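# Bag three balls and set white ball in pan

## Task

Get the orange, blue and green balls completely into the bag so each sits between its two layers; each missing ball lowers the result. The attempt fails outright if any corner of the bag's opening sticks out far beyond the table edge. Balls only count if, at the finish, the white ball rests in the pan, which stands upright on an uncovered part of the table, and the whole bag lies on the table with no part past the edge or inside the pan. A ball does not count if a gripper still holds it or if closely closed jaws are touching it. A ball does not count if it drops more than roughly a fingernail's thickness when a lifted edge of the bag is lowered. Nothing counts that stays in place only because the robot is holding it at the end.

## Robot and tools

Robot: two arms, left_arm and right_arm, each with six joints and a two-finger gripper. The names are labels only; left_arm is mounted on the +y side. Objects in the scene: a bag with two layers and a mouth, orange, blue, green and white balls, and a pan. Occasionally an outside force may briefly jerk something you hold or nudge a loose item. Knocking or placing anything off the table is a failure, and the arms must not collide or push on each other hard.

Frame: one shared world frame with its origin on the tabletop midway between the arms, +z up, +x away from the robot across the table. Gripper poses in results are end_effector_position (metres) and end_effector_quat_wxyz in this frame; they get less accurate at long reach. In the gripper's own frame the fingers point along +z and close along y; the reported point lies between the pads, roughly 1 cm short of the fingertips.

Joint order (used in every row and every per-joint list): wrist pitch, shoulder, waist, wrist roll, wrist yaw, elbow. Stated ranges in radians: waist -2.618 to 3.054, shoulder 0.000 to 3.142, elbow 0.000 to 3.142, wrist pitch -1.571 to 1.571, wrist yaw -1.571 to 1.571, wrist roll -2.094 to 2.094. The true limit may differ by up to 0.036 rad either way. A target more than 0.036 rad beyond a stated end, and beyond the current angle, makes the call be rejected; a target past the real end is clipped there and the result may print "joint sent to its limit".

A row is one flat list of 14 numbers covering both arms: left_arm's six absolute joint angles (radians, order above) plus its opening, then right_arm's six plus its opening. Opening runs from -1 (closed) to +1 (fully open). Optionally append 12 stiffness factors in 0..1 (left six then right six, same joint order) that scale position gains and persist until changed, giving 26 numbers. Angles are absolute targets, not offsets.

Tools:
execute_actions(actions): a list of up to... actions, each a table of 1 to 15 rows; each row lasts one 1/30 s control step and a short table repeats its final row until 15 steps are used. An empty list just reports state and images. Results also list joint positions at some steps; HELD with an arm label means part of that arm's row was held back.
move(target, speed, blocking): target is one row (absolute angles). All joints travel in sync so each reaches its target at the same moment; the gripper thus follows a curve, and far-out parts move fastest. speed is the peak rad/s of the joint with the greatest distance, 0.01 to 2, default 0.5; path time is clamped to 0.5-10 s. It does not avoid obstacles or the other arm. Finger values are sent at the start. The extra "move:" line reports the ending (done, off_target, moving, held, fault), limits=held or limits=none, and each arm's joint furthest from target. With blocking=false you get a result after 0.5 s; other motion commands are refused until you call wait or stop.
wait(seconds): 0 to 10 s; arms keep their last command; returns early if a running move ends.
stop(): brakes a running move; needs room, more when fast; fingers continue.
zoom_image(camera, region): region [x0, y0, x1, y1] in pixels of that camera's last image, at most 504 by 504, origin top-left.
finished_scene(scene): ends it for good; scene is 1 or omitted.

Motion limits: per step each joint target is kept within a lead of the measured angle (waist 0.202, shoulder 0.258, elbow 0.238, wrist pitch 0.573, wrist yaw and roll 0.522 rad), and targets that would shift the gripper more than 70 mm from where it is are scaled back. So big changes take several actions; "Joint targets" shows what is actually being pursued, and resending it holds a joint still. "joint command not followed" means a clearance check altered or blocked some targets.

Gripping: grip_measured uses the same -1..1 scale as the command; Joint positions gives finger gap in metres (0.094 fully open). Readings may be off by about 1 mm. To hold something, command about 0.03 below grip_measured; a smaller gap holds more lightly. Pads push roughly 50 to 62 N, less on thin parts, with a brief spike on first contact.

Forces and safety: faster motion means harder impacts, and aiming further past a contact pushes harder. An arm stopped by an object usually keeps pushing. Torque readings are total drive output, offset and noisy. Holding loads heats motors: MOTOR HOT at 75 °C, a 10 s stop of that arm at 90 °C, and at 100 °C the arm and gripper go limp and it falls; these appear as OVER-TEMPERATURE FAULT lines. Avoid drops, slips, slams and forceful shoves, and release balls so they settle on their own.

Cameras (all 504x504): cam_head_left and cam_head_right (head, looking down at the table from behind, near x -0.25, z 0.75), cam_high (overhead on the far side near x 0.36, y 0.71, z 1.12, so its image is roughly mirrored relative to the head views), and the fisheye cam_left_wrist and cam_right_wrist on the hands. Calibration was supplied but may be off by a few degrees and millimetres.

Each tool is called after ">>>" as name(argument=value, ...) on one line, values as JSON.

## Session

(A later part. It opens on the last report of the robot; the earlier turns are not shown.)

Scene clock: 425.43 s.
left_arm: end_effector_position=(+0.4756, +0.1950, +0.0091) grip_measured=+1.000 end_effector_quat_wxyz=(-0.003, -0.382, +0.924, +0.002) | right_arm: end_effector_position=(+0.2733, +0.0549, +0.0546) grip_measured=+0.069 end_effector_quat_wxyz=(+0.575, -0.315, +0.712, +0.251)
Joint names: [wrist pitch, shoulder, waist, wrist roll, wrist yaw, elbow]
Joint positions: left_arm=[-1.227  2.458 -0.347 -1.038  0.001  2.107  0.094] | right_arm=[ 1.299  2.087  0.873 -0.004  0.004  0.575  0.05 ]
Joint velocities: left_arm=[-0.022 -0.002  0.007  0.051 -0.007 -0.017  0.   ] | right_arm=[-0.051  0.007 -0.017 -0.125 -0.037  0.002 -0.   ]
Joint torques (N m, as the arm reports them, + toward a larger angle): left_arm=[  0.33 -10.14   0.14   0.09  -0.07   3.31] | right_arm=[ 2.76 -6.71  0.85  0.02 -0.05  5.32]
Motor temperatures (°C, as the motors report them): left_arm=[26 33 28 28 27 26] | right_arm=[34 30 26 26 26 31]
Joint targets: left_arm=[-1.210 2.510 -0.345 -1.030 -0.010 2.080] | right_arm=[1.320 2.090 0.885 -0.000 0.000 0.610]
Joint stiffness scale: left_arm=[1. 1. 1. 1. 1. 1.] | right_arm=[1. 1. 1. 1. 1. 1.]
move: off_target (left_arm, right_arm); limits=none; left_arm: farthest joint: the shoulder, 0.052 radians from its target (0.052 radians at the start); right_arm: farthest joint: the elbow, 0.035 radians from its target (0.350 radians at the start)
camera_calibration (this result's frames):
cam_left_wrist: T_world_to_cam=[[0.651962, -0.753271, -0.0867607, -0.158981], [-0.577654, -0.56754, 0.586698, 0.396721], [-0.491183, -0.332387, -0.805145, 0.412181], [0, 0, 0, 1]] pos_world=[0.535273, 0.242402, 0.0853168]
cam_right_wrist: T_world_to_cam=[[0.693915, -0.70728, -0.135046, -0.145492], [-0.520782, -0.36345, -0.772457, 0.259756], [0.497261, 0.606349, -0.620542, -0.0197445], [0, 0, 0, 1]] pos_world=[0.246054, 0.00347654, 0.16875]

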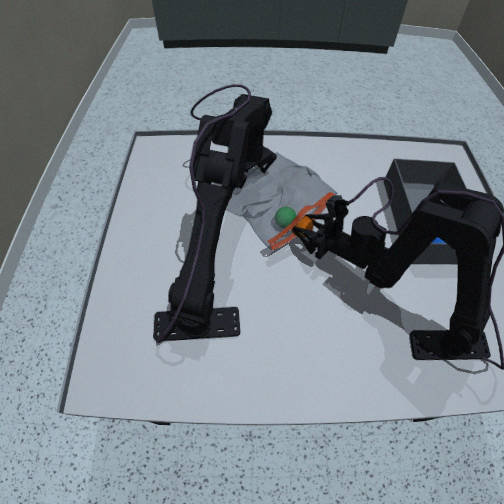

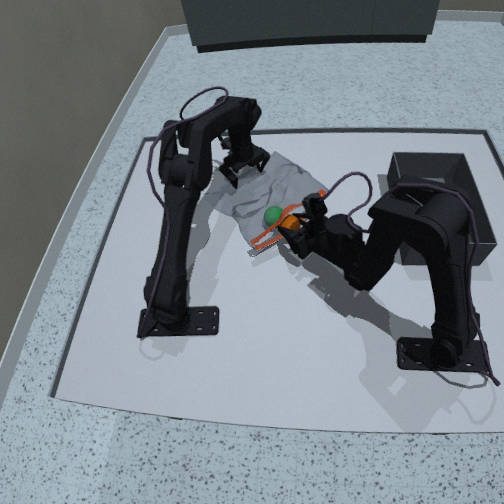

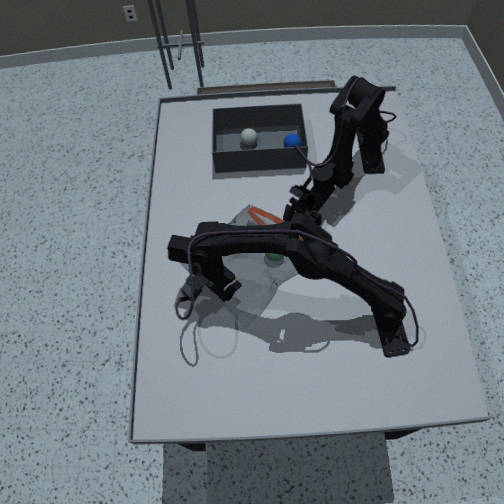

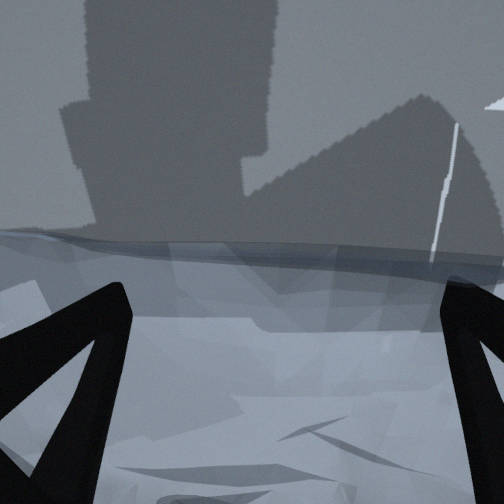

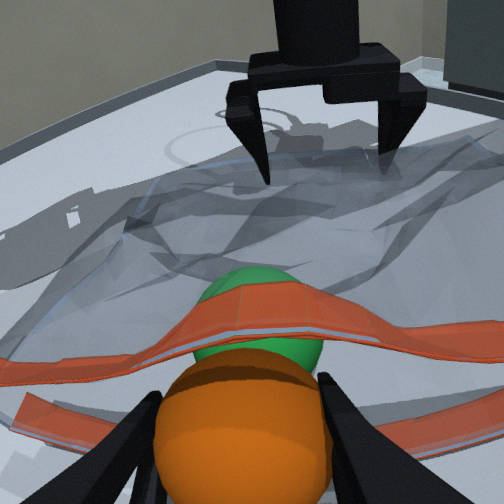

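>>> move(target=[-1.21,2.51,-0.345,-1.03,-0.01,2.08,1, 1.32,2.12,0.885,0,0.0,0.62,0.06], speed=0.1)

>>> move(target=[-1.21,2.51,-0.345,-1.03,-0.01,2.08,1, 1.245,2.27,0.87,0,0.0,0.868,0.06], speed=0.12)

Scene clock: 431.07 s.
left_arm: end_effector_position=(+0.4756, +0.1950, +0.0091) grip_measured=+1.000 end_effector_quat_wxyz=(-0.003, -0.382, +0.924, +0.002) | right_arm: end_effector_position=(+0.2720, +0.0534, +0.0416) grip_measured=+0.069 end_effector_quat_wxyz=(+0.565, -0.318, +0.720, +0.247)
Joint names: [wrist pitch, shoulder, waist, wrist roll, wrist yaw, elbow]
Joint positions: left_arm=[-1.227  2.458 -0.347 -1.038  0.001  2.107  0.094] | right_arm=[ 1.301  2.117  0.873 -0.004  0.004  0.575  0.05 ]
Joint velocities: left_arm=[ 0.066 -0.002 -0.017 -0.007  0.037 -0.022  0.   ] | right_arm=[ 0.051  0.002 -0.007  0.037 -0.007 -0.012  0.   ]
Joint torques (N m, as the arm reports them, + toward a larger angle): left_arm=[  0.34 -10.15   0.13   0.07  -0.09   3.34] | right_arm=[ 2.73 -6.77  0.86  0.02 -0.05  5.82]
Motor temperatures (°C, as the motors report them): left_arm=[26 33 28 28 27 26] | right_arm=[35 30 26 26 26 31]
Joint targets: left_arm=[-1.210 2.510 -0.345 -1.030 -0.010 2.080] | right_arm=[1.320 2.120 0.885 0.000 0.000 0.620]
Joint stiffness scale: left_arm=[1. 1. 1. 1. 1. 1.] | right_arm=[1. 1. 1. 1. 1. 1.]
move: off_target (left_arm, right_arm); limits=none; left_arm: farthest joint: the shoulder, 0.052 radians from its target (0.052 radians at the start); right_arm: farthest joint: the elbow, 0.045 radians from its target (0.045 radians at the start)
camera_calibration (this result's frames):
cam_left_wrist: T_world_to_cam=[[0.651962, -0.753271, -0.0867607, -0.158981], [-0.577654, -0.56754, 0.586698, 0.396721], [-0.491183, -0.332387, -0.805145, 0.412181], [0, 0, 0, 1]] pos_world=[0.535273, 0.242402, 0.0853168]
cam_right_wrist: T_world_to_cam=[[0.691363, -0.710081, -0.133428, -0.146583], [-0.5353, -0.379384, -0.754667, 0.252523], [0.485254, 0.593172, -0.642398, -0.0213455], [0, 0, 0, 1]] pos_world=[0.246876, 0.00437888, 0.1573]

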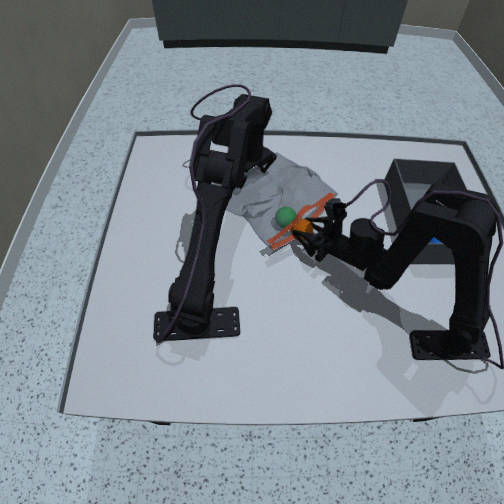

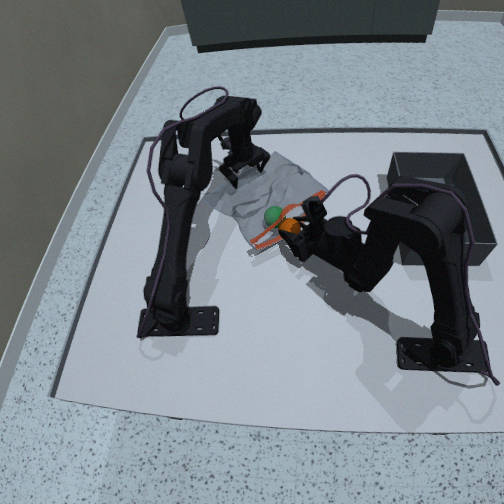

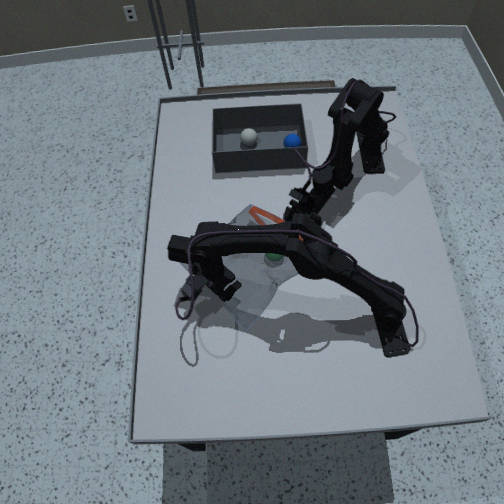

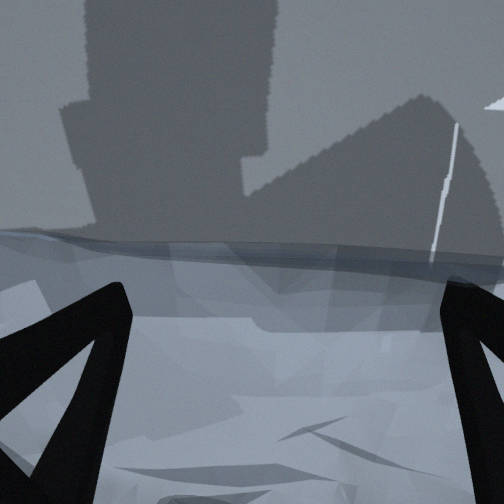

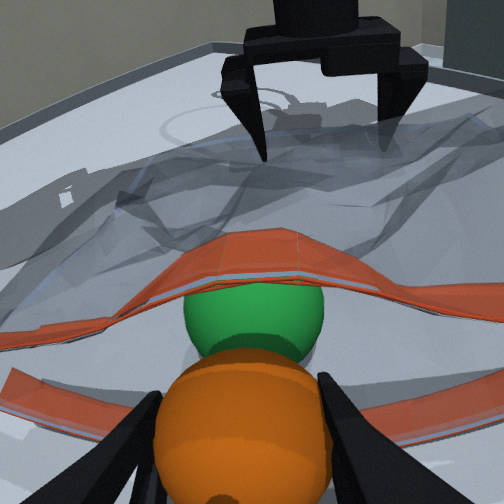

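Scene clock: 433.80 s.
left_arm: end_effector_position=(+0.4761, +0.1950, +0.0091) grip_measured=+1.000 end_effector_quat_wxyz=(-0.002, -0.382, +0.924, +0.001) | right_arm: end_effector_position=(+0.3122, +0.0975, +0.0385) grip_measured=+0.069 end_effector_quat_wxyz=(+0.583, -0.312, +0.706, +0.255)
Joint names: [wrist pitch, shoulder, waist, wrist roll, wrist yaw, elbow]
Joint positions: left_arm=[-1.225  2.458 -0.347 -1.038  0.001  2.107  0.094] | right_arm=[ 1.248  2.269  0.873 -0.004  0.004  0.829  0.05 ]
Joint velocities: left_arm=[ 0.037 -0.007 -0.007  0.037  0.066 -0.017  0.   ] | right_arm=[-0.022 -0.017 -0.002  0.066  0.037 -0.012  0.   ]
Joint torques (N m, as the arm reports them, + toward a larger angle): left_arm=[  0.33 -10.18   0.12   0.07  -0.08   3.32] | right_arm=[ 2.48 -8.27 -0.17  0.02 -0.05  5.91]
Motor temperatures (°C, as the motors report them): left_arm=[26 33 28 28 27 26] | right_arm=[35 30 26 26 26 31]
Joint targets: left_arm=[-1.210 2.510 -0.345 -1.030 -0.010 2.080] | right_arm=[1.245 2.270 0.870 -0.000 0.000 0.868]
Joint stiffness scale: left_arm=[1. 1. 1. 1. 1. 1.] | right_arm=[1. 1. 1. 1. 1. 1.]
move: off_target (left_arm, right_arm); limits=none; left_arm: farthest joint: the shoulder, 0.052 radians from its target (0.052 radians at the start); right_arm: farthest joint: the elbow, 0.039 radians from its target (0.293 radians at the start)
camera_calibration (this result's frames):
cam_left_wrist: T_world_to_cam=[[0.652128, -0.753282, -0.0854115, -0.159421], [-0.578794, -0.567474, 0.585637, 0.397507], [-0.489619, -0.332475, -0.806061, 0.411675], [0, 0, 0, 1]] pos_world=[0.535601, 0.242357, 0.0854242]
cam_right_wrist: T_world_to_cam=[[0.695867, -0.705138, -0.136199, -0.145244], [-0.509573, -0.351149, -0.785512, 0.278834], [0.506068, 0.616015, -0.603672, -0.0792218], [0, 0, 0, 1]] pos_world=[0.283249, 0.0442968, 0.151421]

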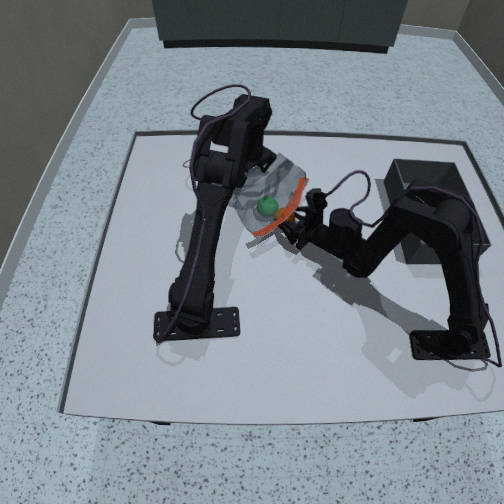

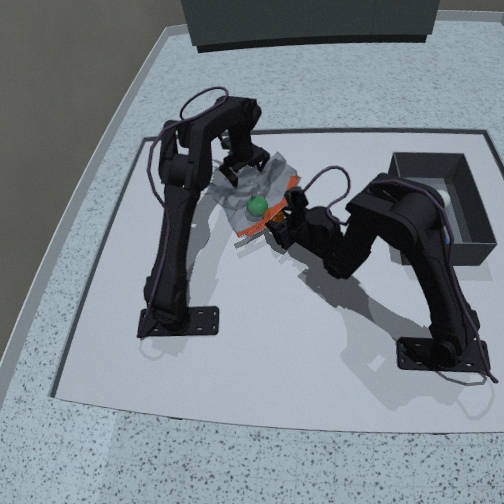

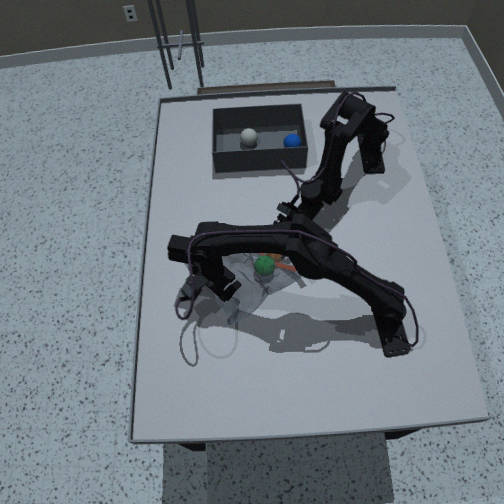

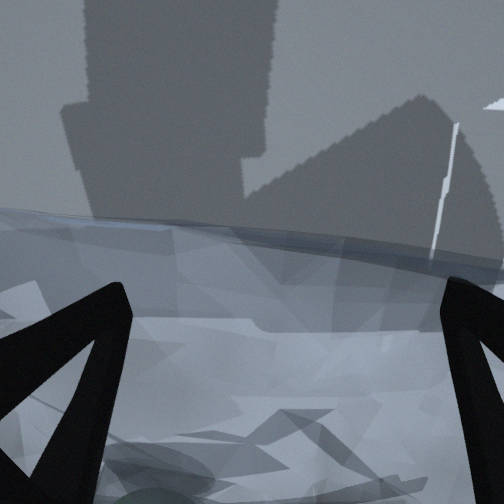

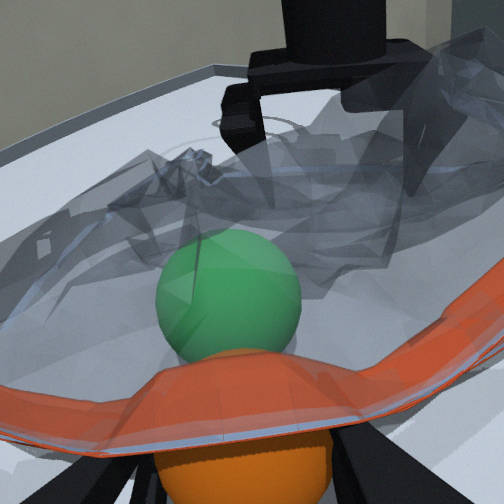

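>>> move(target=[-1.21,2.51,-0.345,-1.03,-0.01,2.08,1, 1.36,1.97,0.87,0,0.0,0.37,0.06], speed=0.2)

Scene clock: 447.03 s.
left_arm: end_effector_position=(+0.4762, +0.1949, +0.0091) grip_measured=+1.000 end_effector_quat_wxyz=(-0.002, -0.382, +0.924, +0.001) | right_arm: end_effector_position=(+0.2419, +0.0205, +0.0490) grip_measured=+0.069 end_effector_quat_wxyz=(+0.558, -0.321, +0.725, +0.244)
Joint names: [wrist pitch, shoulder, waist, wrist roll, wrist yaw, elbow]
Joint positions: left_arm=[-1.224  2.458 -0.347 -1.038  0.001  2.107  0.094] | right_arm=[ 1.339  1.991  0.873 -0.004  0.004  0.392  0.05 ]
Joint velocities: left_arm=[-0.007  0.002 -0.027  0.007 -0.051 -0.022  0.   ] | right_arm=[ 0.022 -0.002 -0.007  0.007  0.066  0.007 -0.   ]
Joint torques (N m, as the arm reports them, + toward a larger angle): left_arm=[  0.33 -10.17   0.12   0.09  -0.08   3.3 ] | right_arm=[ 2.73 -7.4  -0.17  0.02 -0.04  1.31]
Motor temperatures (°C, as the motors report them): left_arm=[26 33 28 28 27 26] | right_arm=[35 30 26 26 26 31]
Joint targets: left_arm=[-1.210 2.510 -0.345 -1.030 -0.010 2.080] | right_arm=[1.360 1.970 0.870 -0.000 0.000 0.370]
Joint stiffness scale: left_arm=[1. 1. 1. 1. 1. 1.] | right_arm=[1. 1. 1. 1. 1. 1.]
move: off_target (left_arm, right_arm); limits=none; left_arm: farthest joint: the shoulder, 0.052 radians from its target (0.052 radians at the start); right_arm: farthest joint: the elbow, 0.022 radians from its target (0.459 radians at the start)
camera_calibration (this result's frames):
cam_left_wrist: T_world_to_cam=[[0.652191, -0.753298, -0.0847854, -0.159609], [-0.579226, -0.567362, 0.585318, 0.397773], [-0.489024, -0.332629, -0.806358, 0.411498], [0, 0, 0, 1]] pos_world=[0.535729, 0.242324, 0.085458]
cam_right_wrist: T_world_to_cam=[[0.689656, -0.711954, -0.132274, -0.14784], [-0.544916, -0.389937, -0.742304, 0.231467], [0.476908, 0.584013, -0.656877, 0.0204679], [0, 0, 0, 1]] pos_world=[0.218328, -0.0269517, 0.165708]

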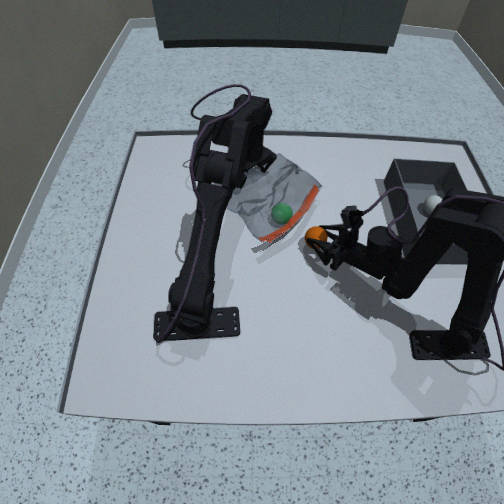

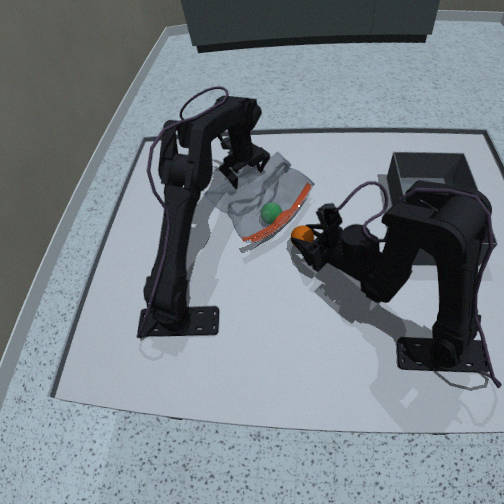

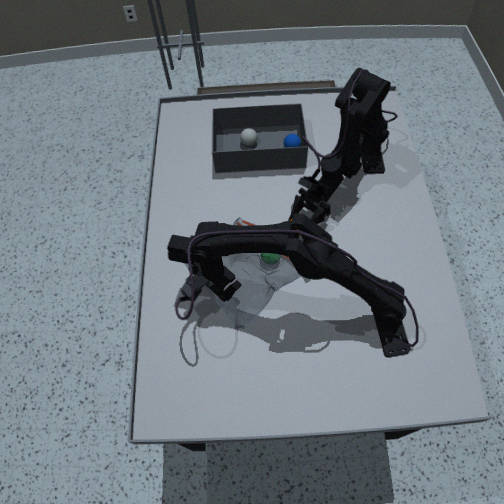

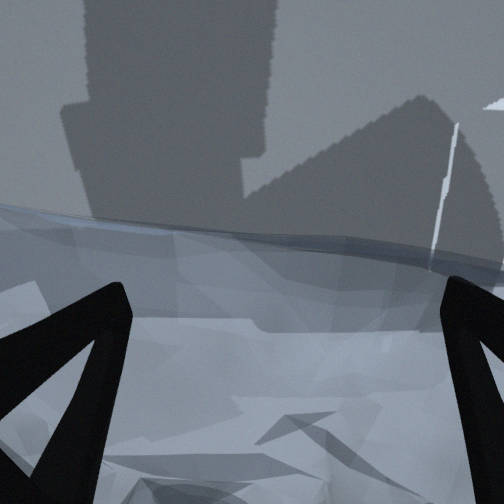

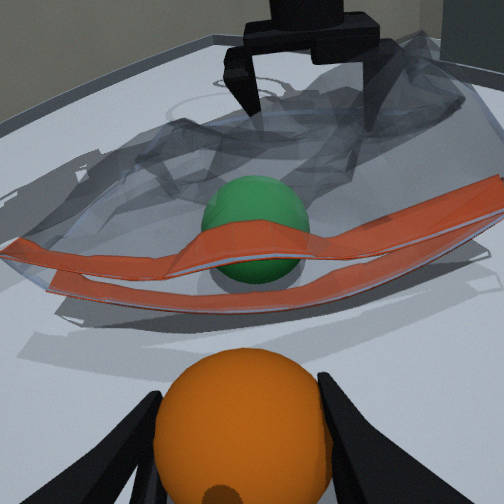

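>>> move(target=[-1.30,2.30,-0.345,-1.03,-0.01,2.13,1, 1.36,1.97,0.87,0,0.0,0.37,0.06], speed=0.3)

>>> move(target=[-0.67,1.14,-0.75,0,0,0.83,-1, 1.36,1.97,0.87,0,0.0,0.37,0.06], speed=0.8)

Scene clock: 455.20 s.
left_arm: end_effector_position=(+0.4735, +0.1957, +0.0756) grip_measured=+1.000 end_effector_quat_wxyz=(+0.035, -0.382, +0.923, -0.026) | right_arm: end_effector_position=(+0.2420, +0.0205, +0.0492) grip_measured=+0.069 end_effector_quat_wxyz=(+0.559, -0.321, +0.725, +0.244)
Joint names: [wrist pitch, shoulder, waist, wrist roll, wrist yaw, elbow]
Joint positions: left_arm=[-1.281  2.31  -0.347 -1.038  0.     2.107  0.094] | right_arm=[ 1.34   1.991  0.873 -0.004  0.004  0.392  0.05 ]
Joint velocities: left_arm=[-0.051 -0.007  0.002 -0.007 -0.051  0.002  0.   ] | right_arm=[-0.022 -0.007 -0.017 -0.022 -0.022 -0.022 -0.   ]
Joint torques (N m, as the arm reports them, + toward a larger angle): left_arm=[  0.16 -15.02   0.05   0.08  -0.07   7.37] | right_arm=[ 2.74 -7.39 -0.17  0.02 -0.05  1.33]
Motor temperatures (°C, as the motors report them): left_arm=[26 33 28 28 27 26] | right_arm=[36 30 26 26 26 31]
Joint targets: left_arm=[-1.300 2.300 -0.345 -1.030 -0.010 2.130] | right_arm=[1.360 1.970 0.870 0.000 -0.000 0.370]
Joint stiffness scale: left_arm=[1. 1. 1. 1. 1. 1.] | right_arm=[1. 1. 1. 1. 1. 1.]
move: off_target (left_arm, right_arm); limits=none; left_arm: farthest joint: the elbow, 0.023 radians from its target (0.023 radians at the start); right_arm: farthest joint: the elbow, 0.022 radians from its target (0.022 radians at the start)
camera_calibration (this result's frames):
cam_left_wrist: T_world_to_cam=[[0.65639, -0.754356, -0.00993955, -0.159056], [-0.62916, -0.554628, 0.544559, 0.381918], [-0.416305, -0.35119, -0.838663, 0.435742], [0, 0, 0, 1]] pos_world=[0.526092, 0.244866, 0.155882]
cam_right_wrist: T_world_to_cam=[[0.689724, -0.711879, -0.132321, -0.147829], [-0.544534, -0.389518, -0.742804, 0.231558], [0.477245, 0.584383, -0.656303, 0.020434], [0, 0, 0, 1]] pos_world=[0.218301, -0.0269814, 0.165853]

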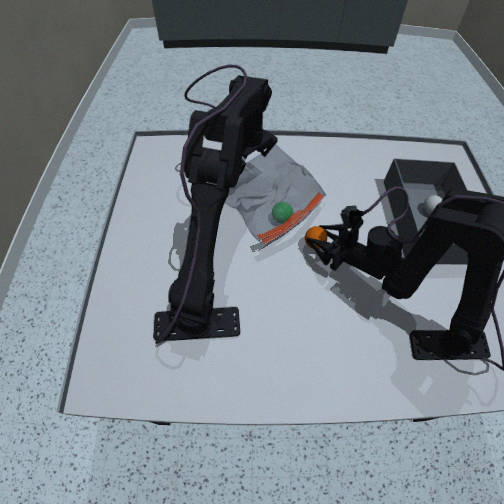

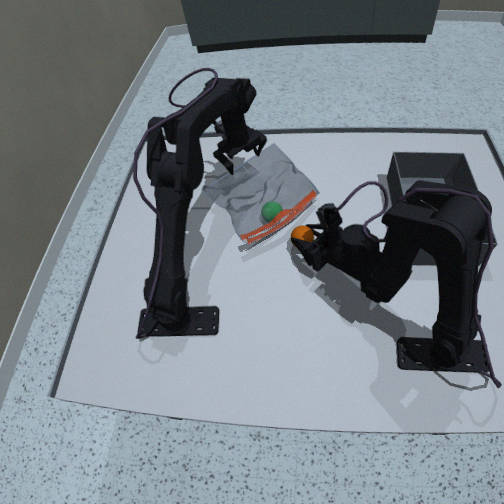

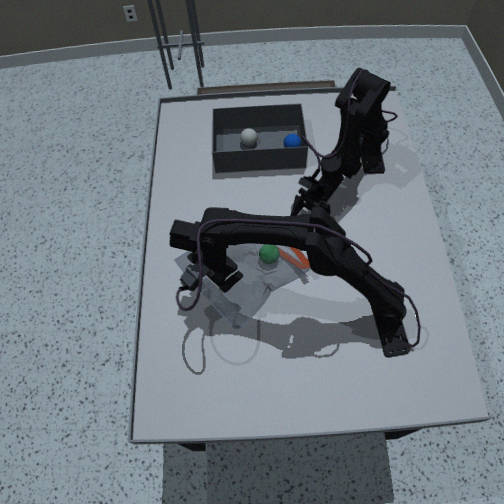

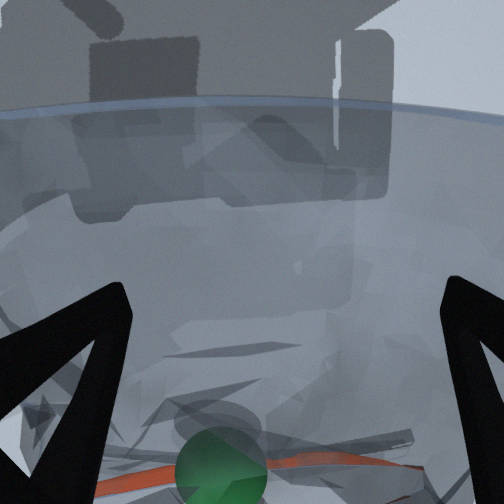

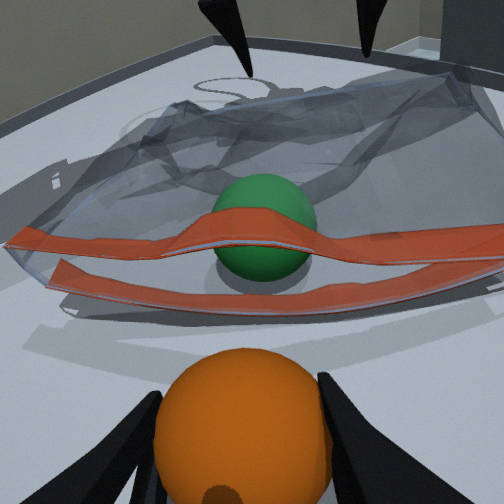

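Scene clock: 457.67 s.
left_arm: end_effector_position=(+0.2560, +0.1341, +0.1308) grip_measured=-0.986 end_effector_quat_wxyz=(+0.264, +0.300, +0.912, -0.090) | right_arm: end_effector_position=(+0.2420, +0.0205, +0.0492) grip_measured=+0.069 end_effector_quat_wxyz=(+0.559, -0.321, +0.725, +0.244)
Joint names: [wrist pitch, shoulder, waist, wrist roll, wrist yaw, elbow]
Joint positions: left_arm=[-0.685  1.158 -0.739 -0.01   0.001  0.839  0.001] | right_arm=[ 1.34   1.991  0.873 -0.004  0.004  0.392  0.05 ]
Joint velocities: left_arm=[ 0.007 -0.002  0.017 -0.037 -0.007  0.007  0.001] | right_arm=[-0.037 -0.007 -0.007 -0.037  0.051  0.012  0.   ]
Joint torques (N m, as the arm reports them, + toward a larger angle): left_arm=[ 1.32 -5.73 -0.75  0.11  0.01  5.54] | right_arm=[ 2.74 -7.39 -0.17  0.02 -0.05  1.35]
Motor temperatures (°C, as the motors report them): left_arm=[26 33 28 28 27 26] | right_arm=[36 30 26 26 26 31]
Joint targets: left_arm=[-0.670 1.140 -0.750 -0.000 -0.000 0.830] | right_arm=[1.360 1.970 0.870 -0.000 0.000 0.370]
Joint stiffness scale: left_arm=[1. 1. 1. 1. 1. 1.] | right_arm=[1. 1. 1. 1. 1. 1.]
move: off_target (right_arm); limits=none; left_arm: farthest joint: the shoulder, 0.018 radians from its target (1.170 radians at the start); right_arm: farthest joint: the elbow, 0.022 radians from its target (0.022 radians at the start)
camera_calibration (this result's frames):
cam_left_wrist: T_world_to_cam=[[-0.60498, -0.789826, -0.100862, 0.277393], [-0.796073, 0.602576, 0.056296, 0.132309], [0.0163127, 0.114351, -0.993306, 0.216847], [0, 0, 0, 1]] pos_world=[0.269608, 0.11457, 0.235926]
cam_right_wrist: T_world_to_cam=[[0.689724, -0.711879, -0.132321, -0.147829], [-0.544534, -0.389518, -0.742804, 0.231558], [0.477245, 0.584383, -0.656303, 0.020434], [0, 0, 0, 1]] pos_world=[0.218301, -0.0269814, 0.165853]

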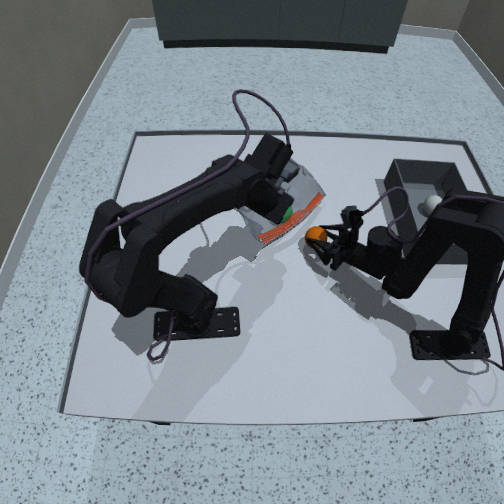

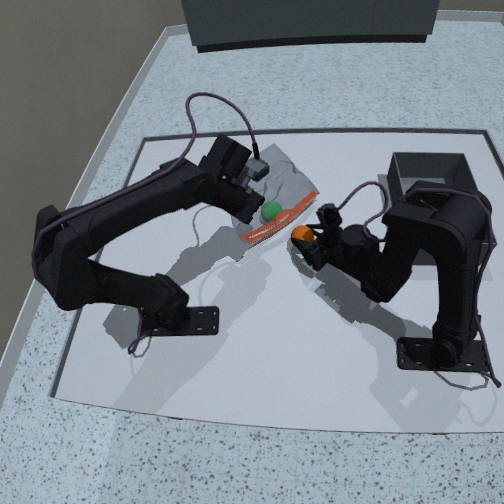

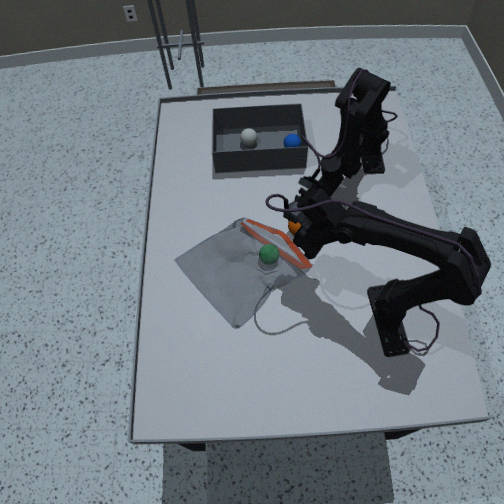

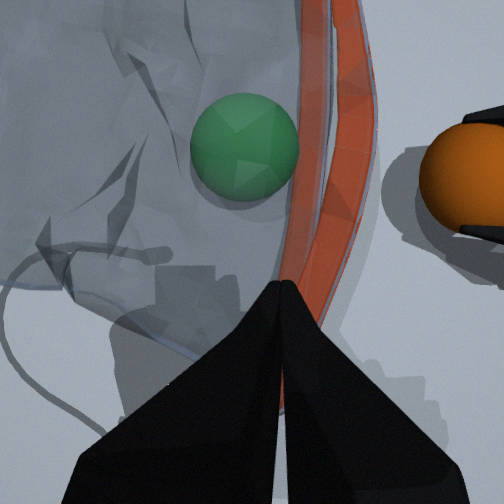

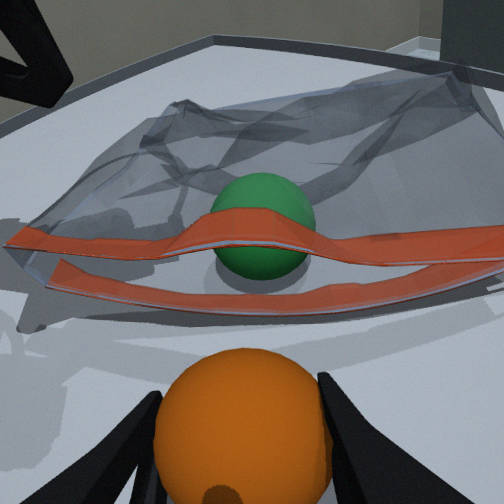

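>>> execute_actions(actions=[])

Scene clock: 474.30 s.
left_arm: end_effector_position=(+0.2561, +0.1340, +0.1308) grip_measured=-0.986 end_effector_quat_wxyz=(+0.265, +0.301, +0.912, -0.090) | right_arm: end_effector_position=(+0.2420, +0.0205, +0.0492) grip_measured=+0.069 end_effector_quat_wxyz=(+0.559, -0.321, +0.725, +0.244)
Joint names: [wrist pitch, shoulder, waist, wrist roll, wrist yaw, elbow]
Joint positions: left_arm=[-0.685  1.158 -0.739 -0.009  0.001  0.839  0.001] | right_arm=[ 1.34   1.991  0.873 -0.004  0.004  0.392  0.05 ]
Joint velocities: left_arm=[-0.051  0.002  0.007  0.007  0.022 -0.017  0.001] | right_arm=[ 0.051  0.007 -0.012 -0.007  0.007  0.007 -0.   ]
Joint torques (N m, as the arm reports them, + toward a larger angle): left_arm=[ 1.28 -5.65 -0.74  0.1   0.    5.57] | right_arm=[ 2.73 -7.39 -0.16  0.02 -0.05  1.35]
Motor temperatures (°C, as the motors report them): left_arm=[27 31 28 28 27 27] | right_arm=[37 30 26 26 26 30]
Joint targets: left_arm=[-0.670 1.140 -0.750 0.000 -0.000 0.830] | right_arm=[1.360 1.970 0.870 -0.000 0.000 0.370]
Joint stiffness scale: left_arm=[1. 1. 1. 1. 1. 1.] | right_arm=[1. 1. 1. 1. 1. 1.]
camera_calibration (this result's frames):
cam_left_wrist: T_world_to_cam=[[-0.605433, -0.789427, -0.101272, 0.277515], [-0.795716, 0.603083, 0.0559154, 0.132276], [0.0169342, 0.114437, -0.993286, 0.216729], [0, 0, 0, 1]] pos_world=[0.269601, 0.114503, 0.235982]
cam_right_wrist: T_world_to_cam=[[0.689724, -0.711879, -0.132321, -0.147829], [-0.544534, -0.389518, -0.742804, 0.231558], [0.477245, 0.584383, -0.656303, 0.020434], [0, 0, 0, 1]] pos_world=[0.218301, -0.0269814, 0.165853]

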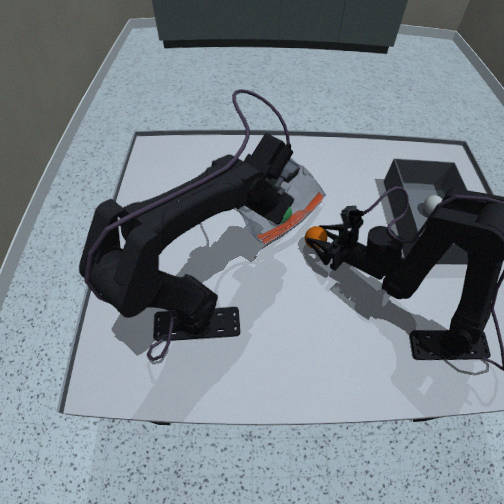

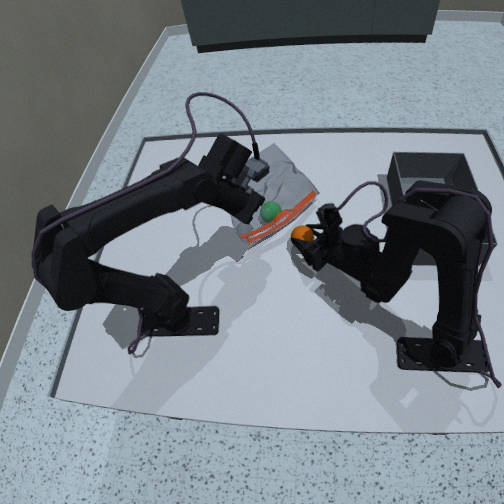

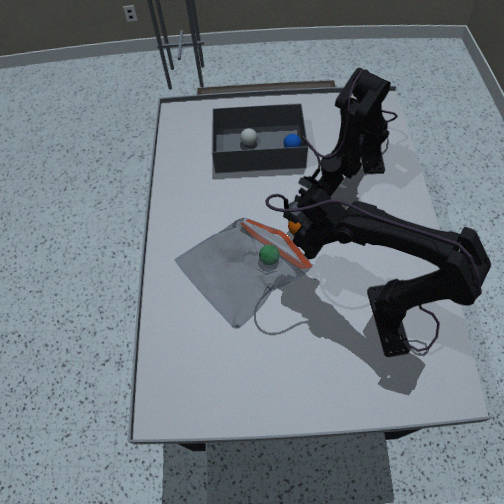

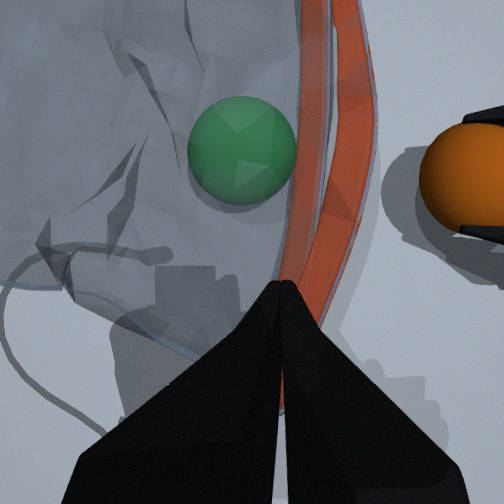

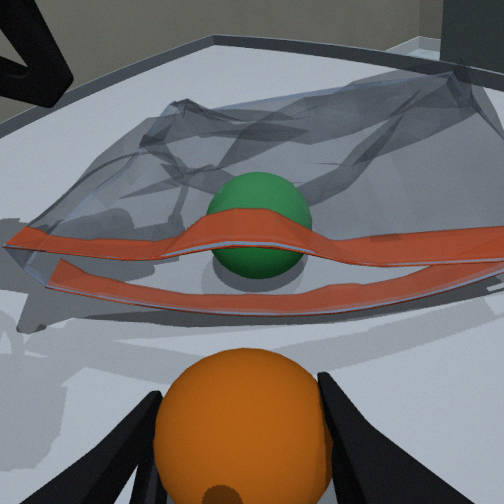

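>>> move(target=[-0.11,1.29,-0.78,0,0,0.405,-1,1.36,1.97,0.87,0,0,0.37,0.06], speed=0.4)

Scene clock: 485.50 s.
left_arm: end_effector_position=(+0.2391, +0.1364, +0.0143) grip_measured=-0.986 end_effector_quat_wxyz=(+0.266, +0.314, +0.906, -0.095) | right_arm: end_effector_position=(+0.2420, +0.0205, +0.0492) grip_measured=+0.069 end_effector_quat_wxyz=(+0.559, -0.321, +0.725, +0.244)
Joint names: [wrist pitch, shoulder, waist, wrist roll, wrist yaw, elbow]
Joint positions: left_arm=[-0.126  1.284 -0.768 -0.009  0.001  0.413  0.001] | right_arm=[ 1.34   1.991  0.873 -0.004  0.004  0.392  0.05 ]
Joint velocities: left_arm=[ 0.037 -0.012 -0.002 -0.022  0.037  0.012 -0.001] | right_arm=[-0.037 -0.012  0.012 -0.007  0.007  0.017 -0.   ]
Joint torques (N m, as the arm reports them, + toward a larger angle): left_arm=[ 1.32 -3.74 -0.79  0.09  0.    4.77] | right_arm=[ 2.73 -7.39 -0.17  0.02 -0.05  1.34]
Motor temperatures (°C, as the motors report them): left_arm=[28 31 28 28 27 27] | right_arm=[37 30 26 26 26 30]
Joint targets: left_arm=[-0.110 1.290 -0.780 -0.000 0.000 0.405] | right_arm=[1.360 1.970 0.870 0.000 0.000 0.370]
Joint stiffness scale: left_arm=[1. 1. 1. 1. 1. 1.] | right_arm=[1. 1. 1. 1. 1. 1.]
move: off_target (right_arm); limits=none; left_arm: farthest joint: the wrist pitch, 0.016 radians from its target (0.575 radians at the start); right_arm: farthest joint: the elbow, 0.022 radians from its target (0.022 radians at the start)
camera_calibration (this result's frames):
cam_left_wrist: T_world_to_cam=[[-0.627784, -0.771764, -0.101327, 0.260241], [-0.777956, 0.62643, 0.0486773, 0.116539], [0.0259071, 0.109387, -0.993662, 0.0995963], [0, 0, 0, 1]] pos_world=[0.251457, 0.116947, 0.119662]
cam_right_wrist: T_world_to_cam=[[0.689724, -0.711879, -0.132321, -0.147829], [-0.544534, -0.389518, -0.742804, 0.231558], [0.477245, 0.584383, -0.656303, 0.020434], [0, 0, 0, 1]] pos_world=[0.218301, -0.0269814, 0.165853]

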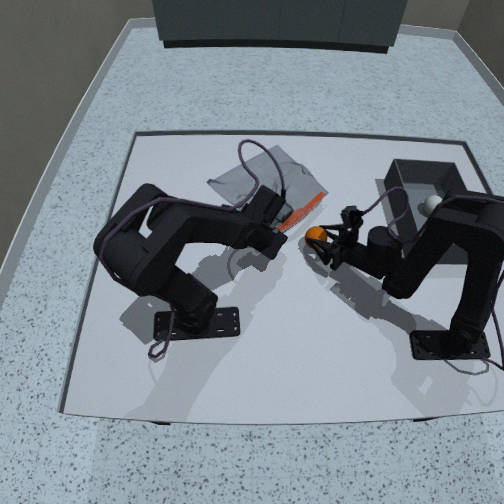

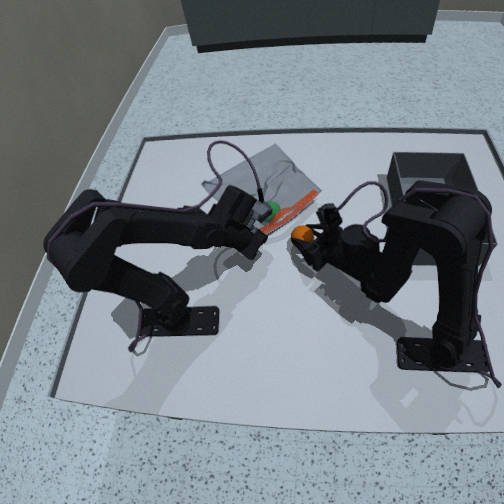

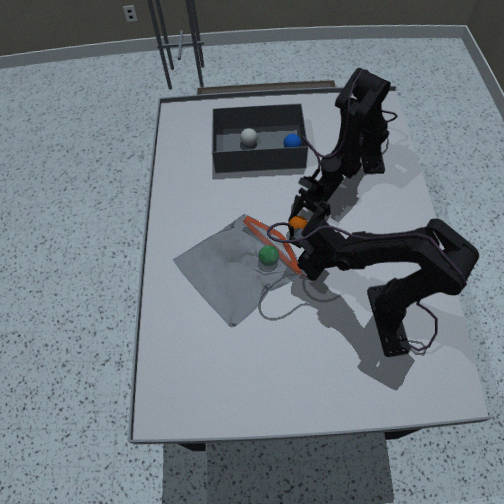

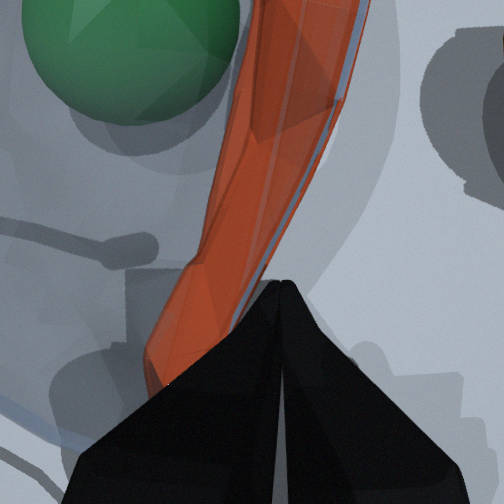

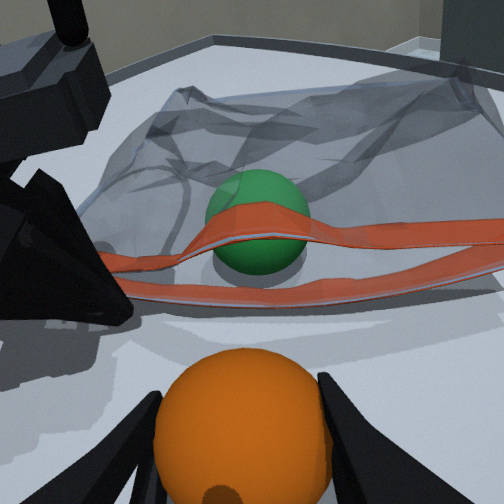

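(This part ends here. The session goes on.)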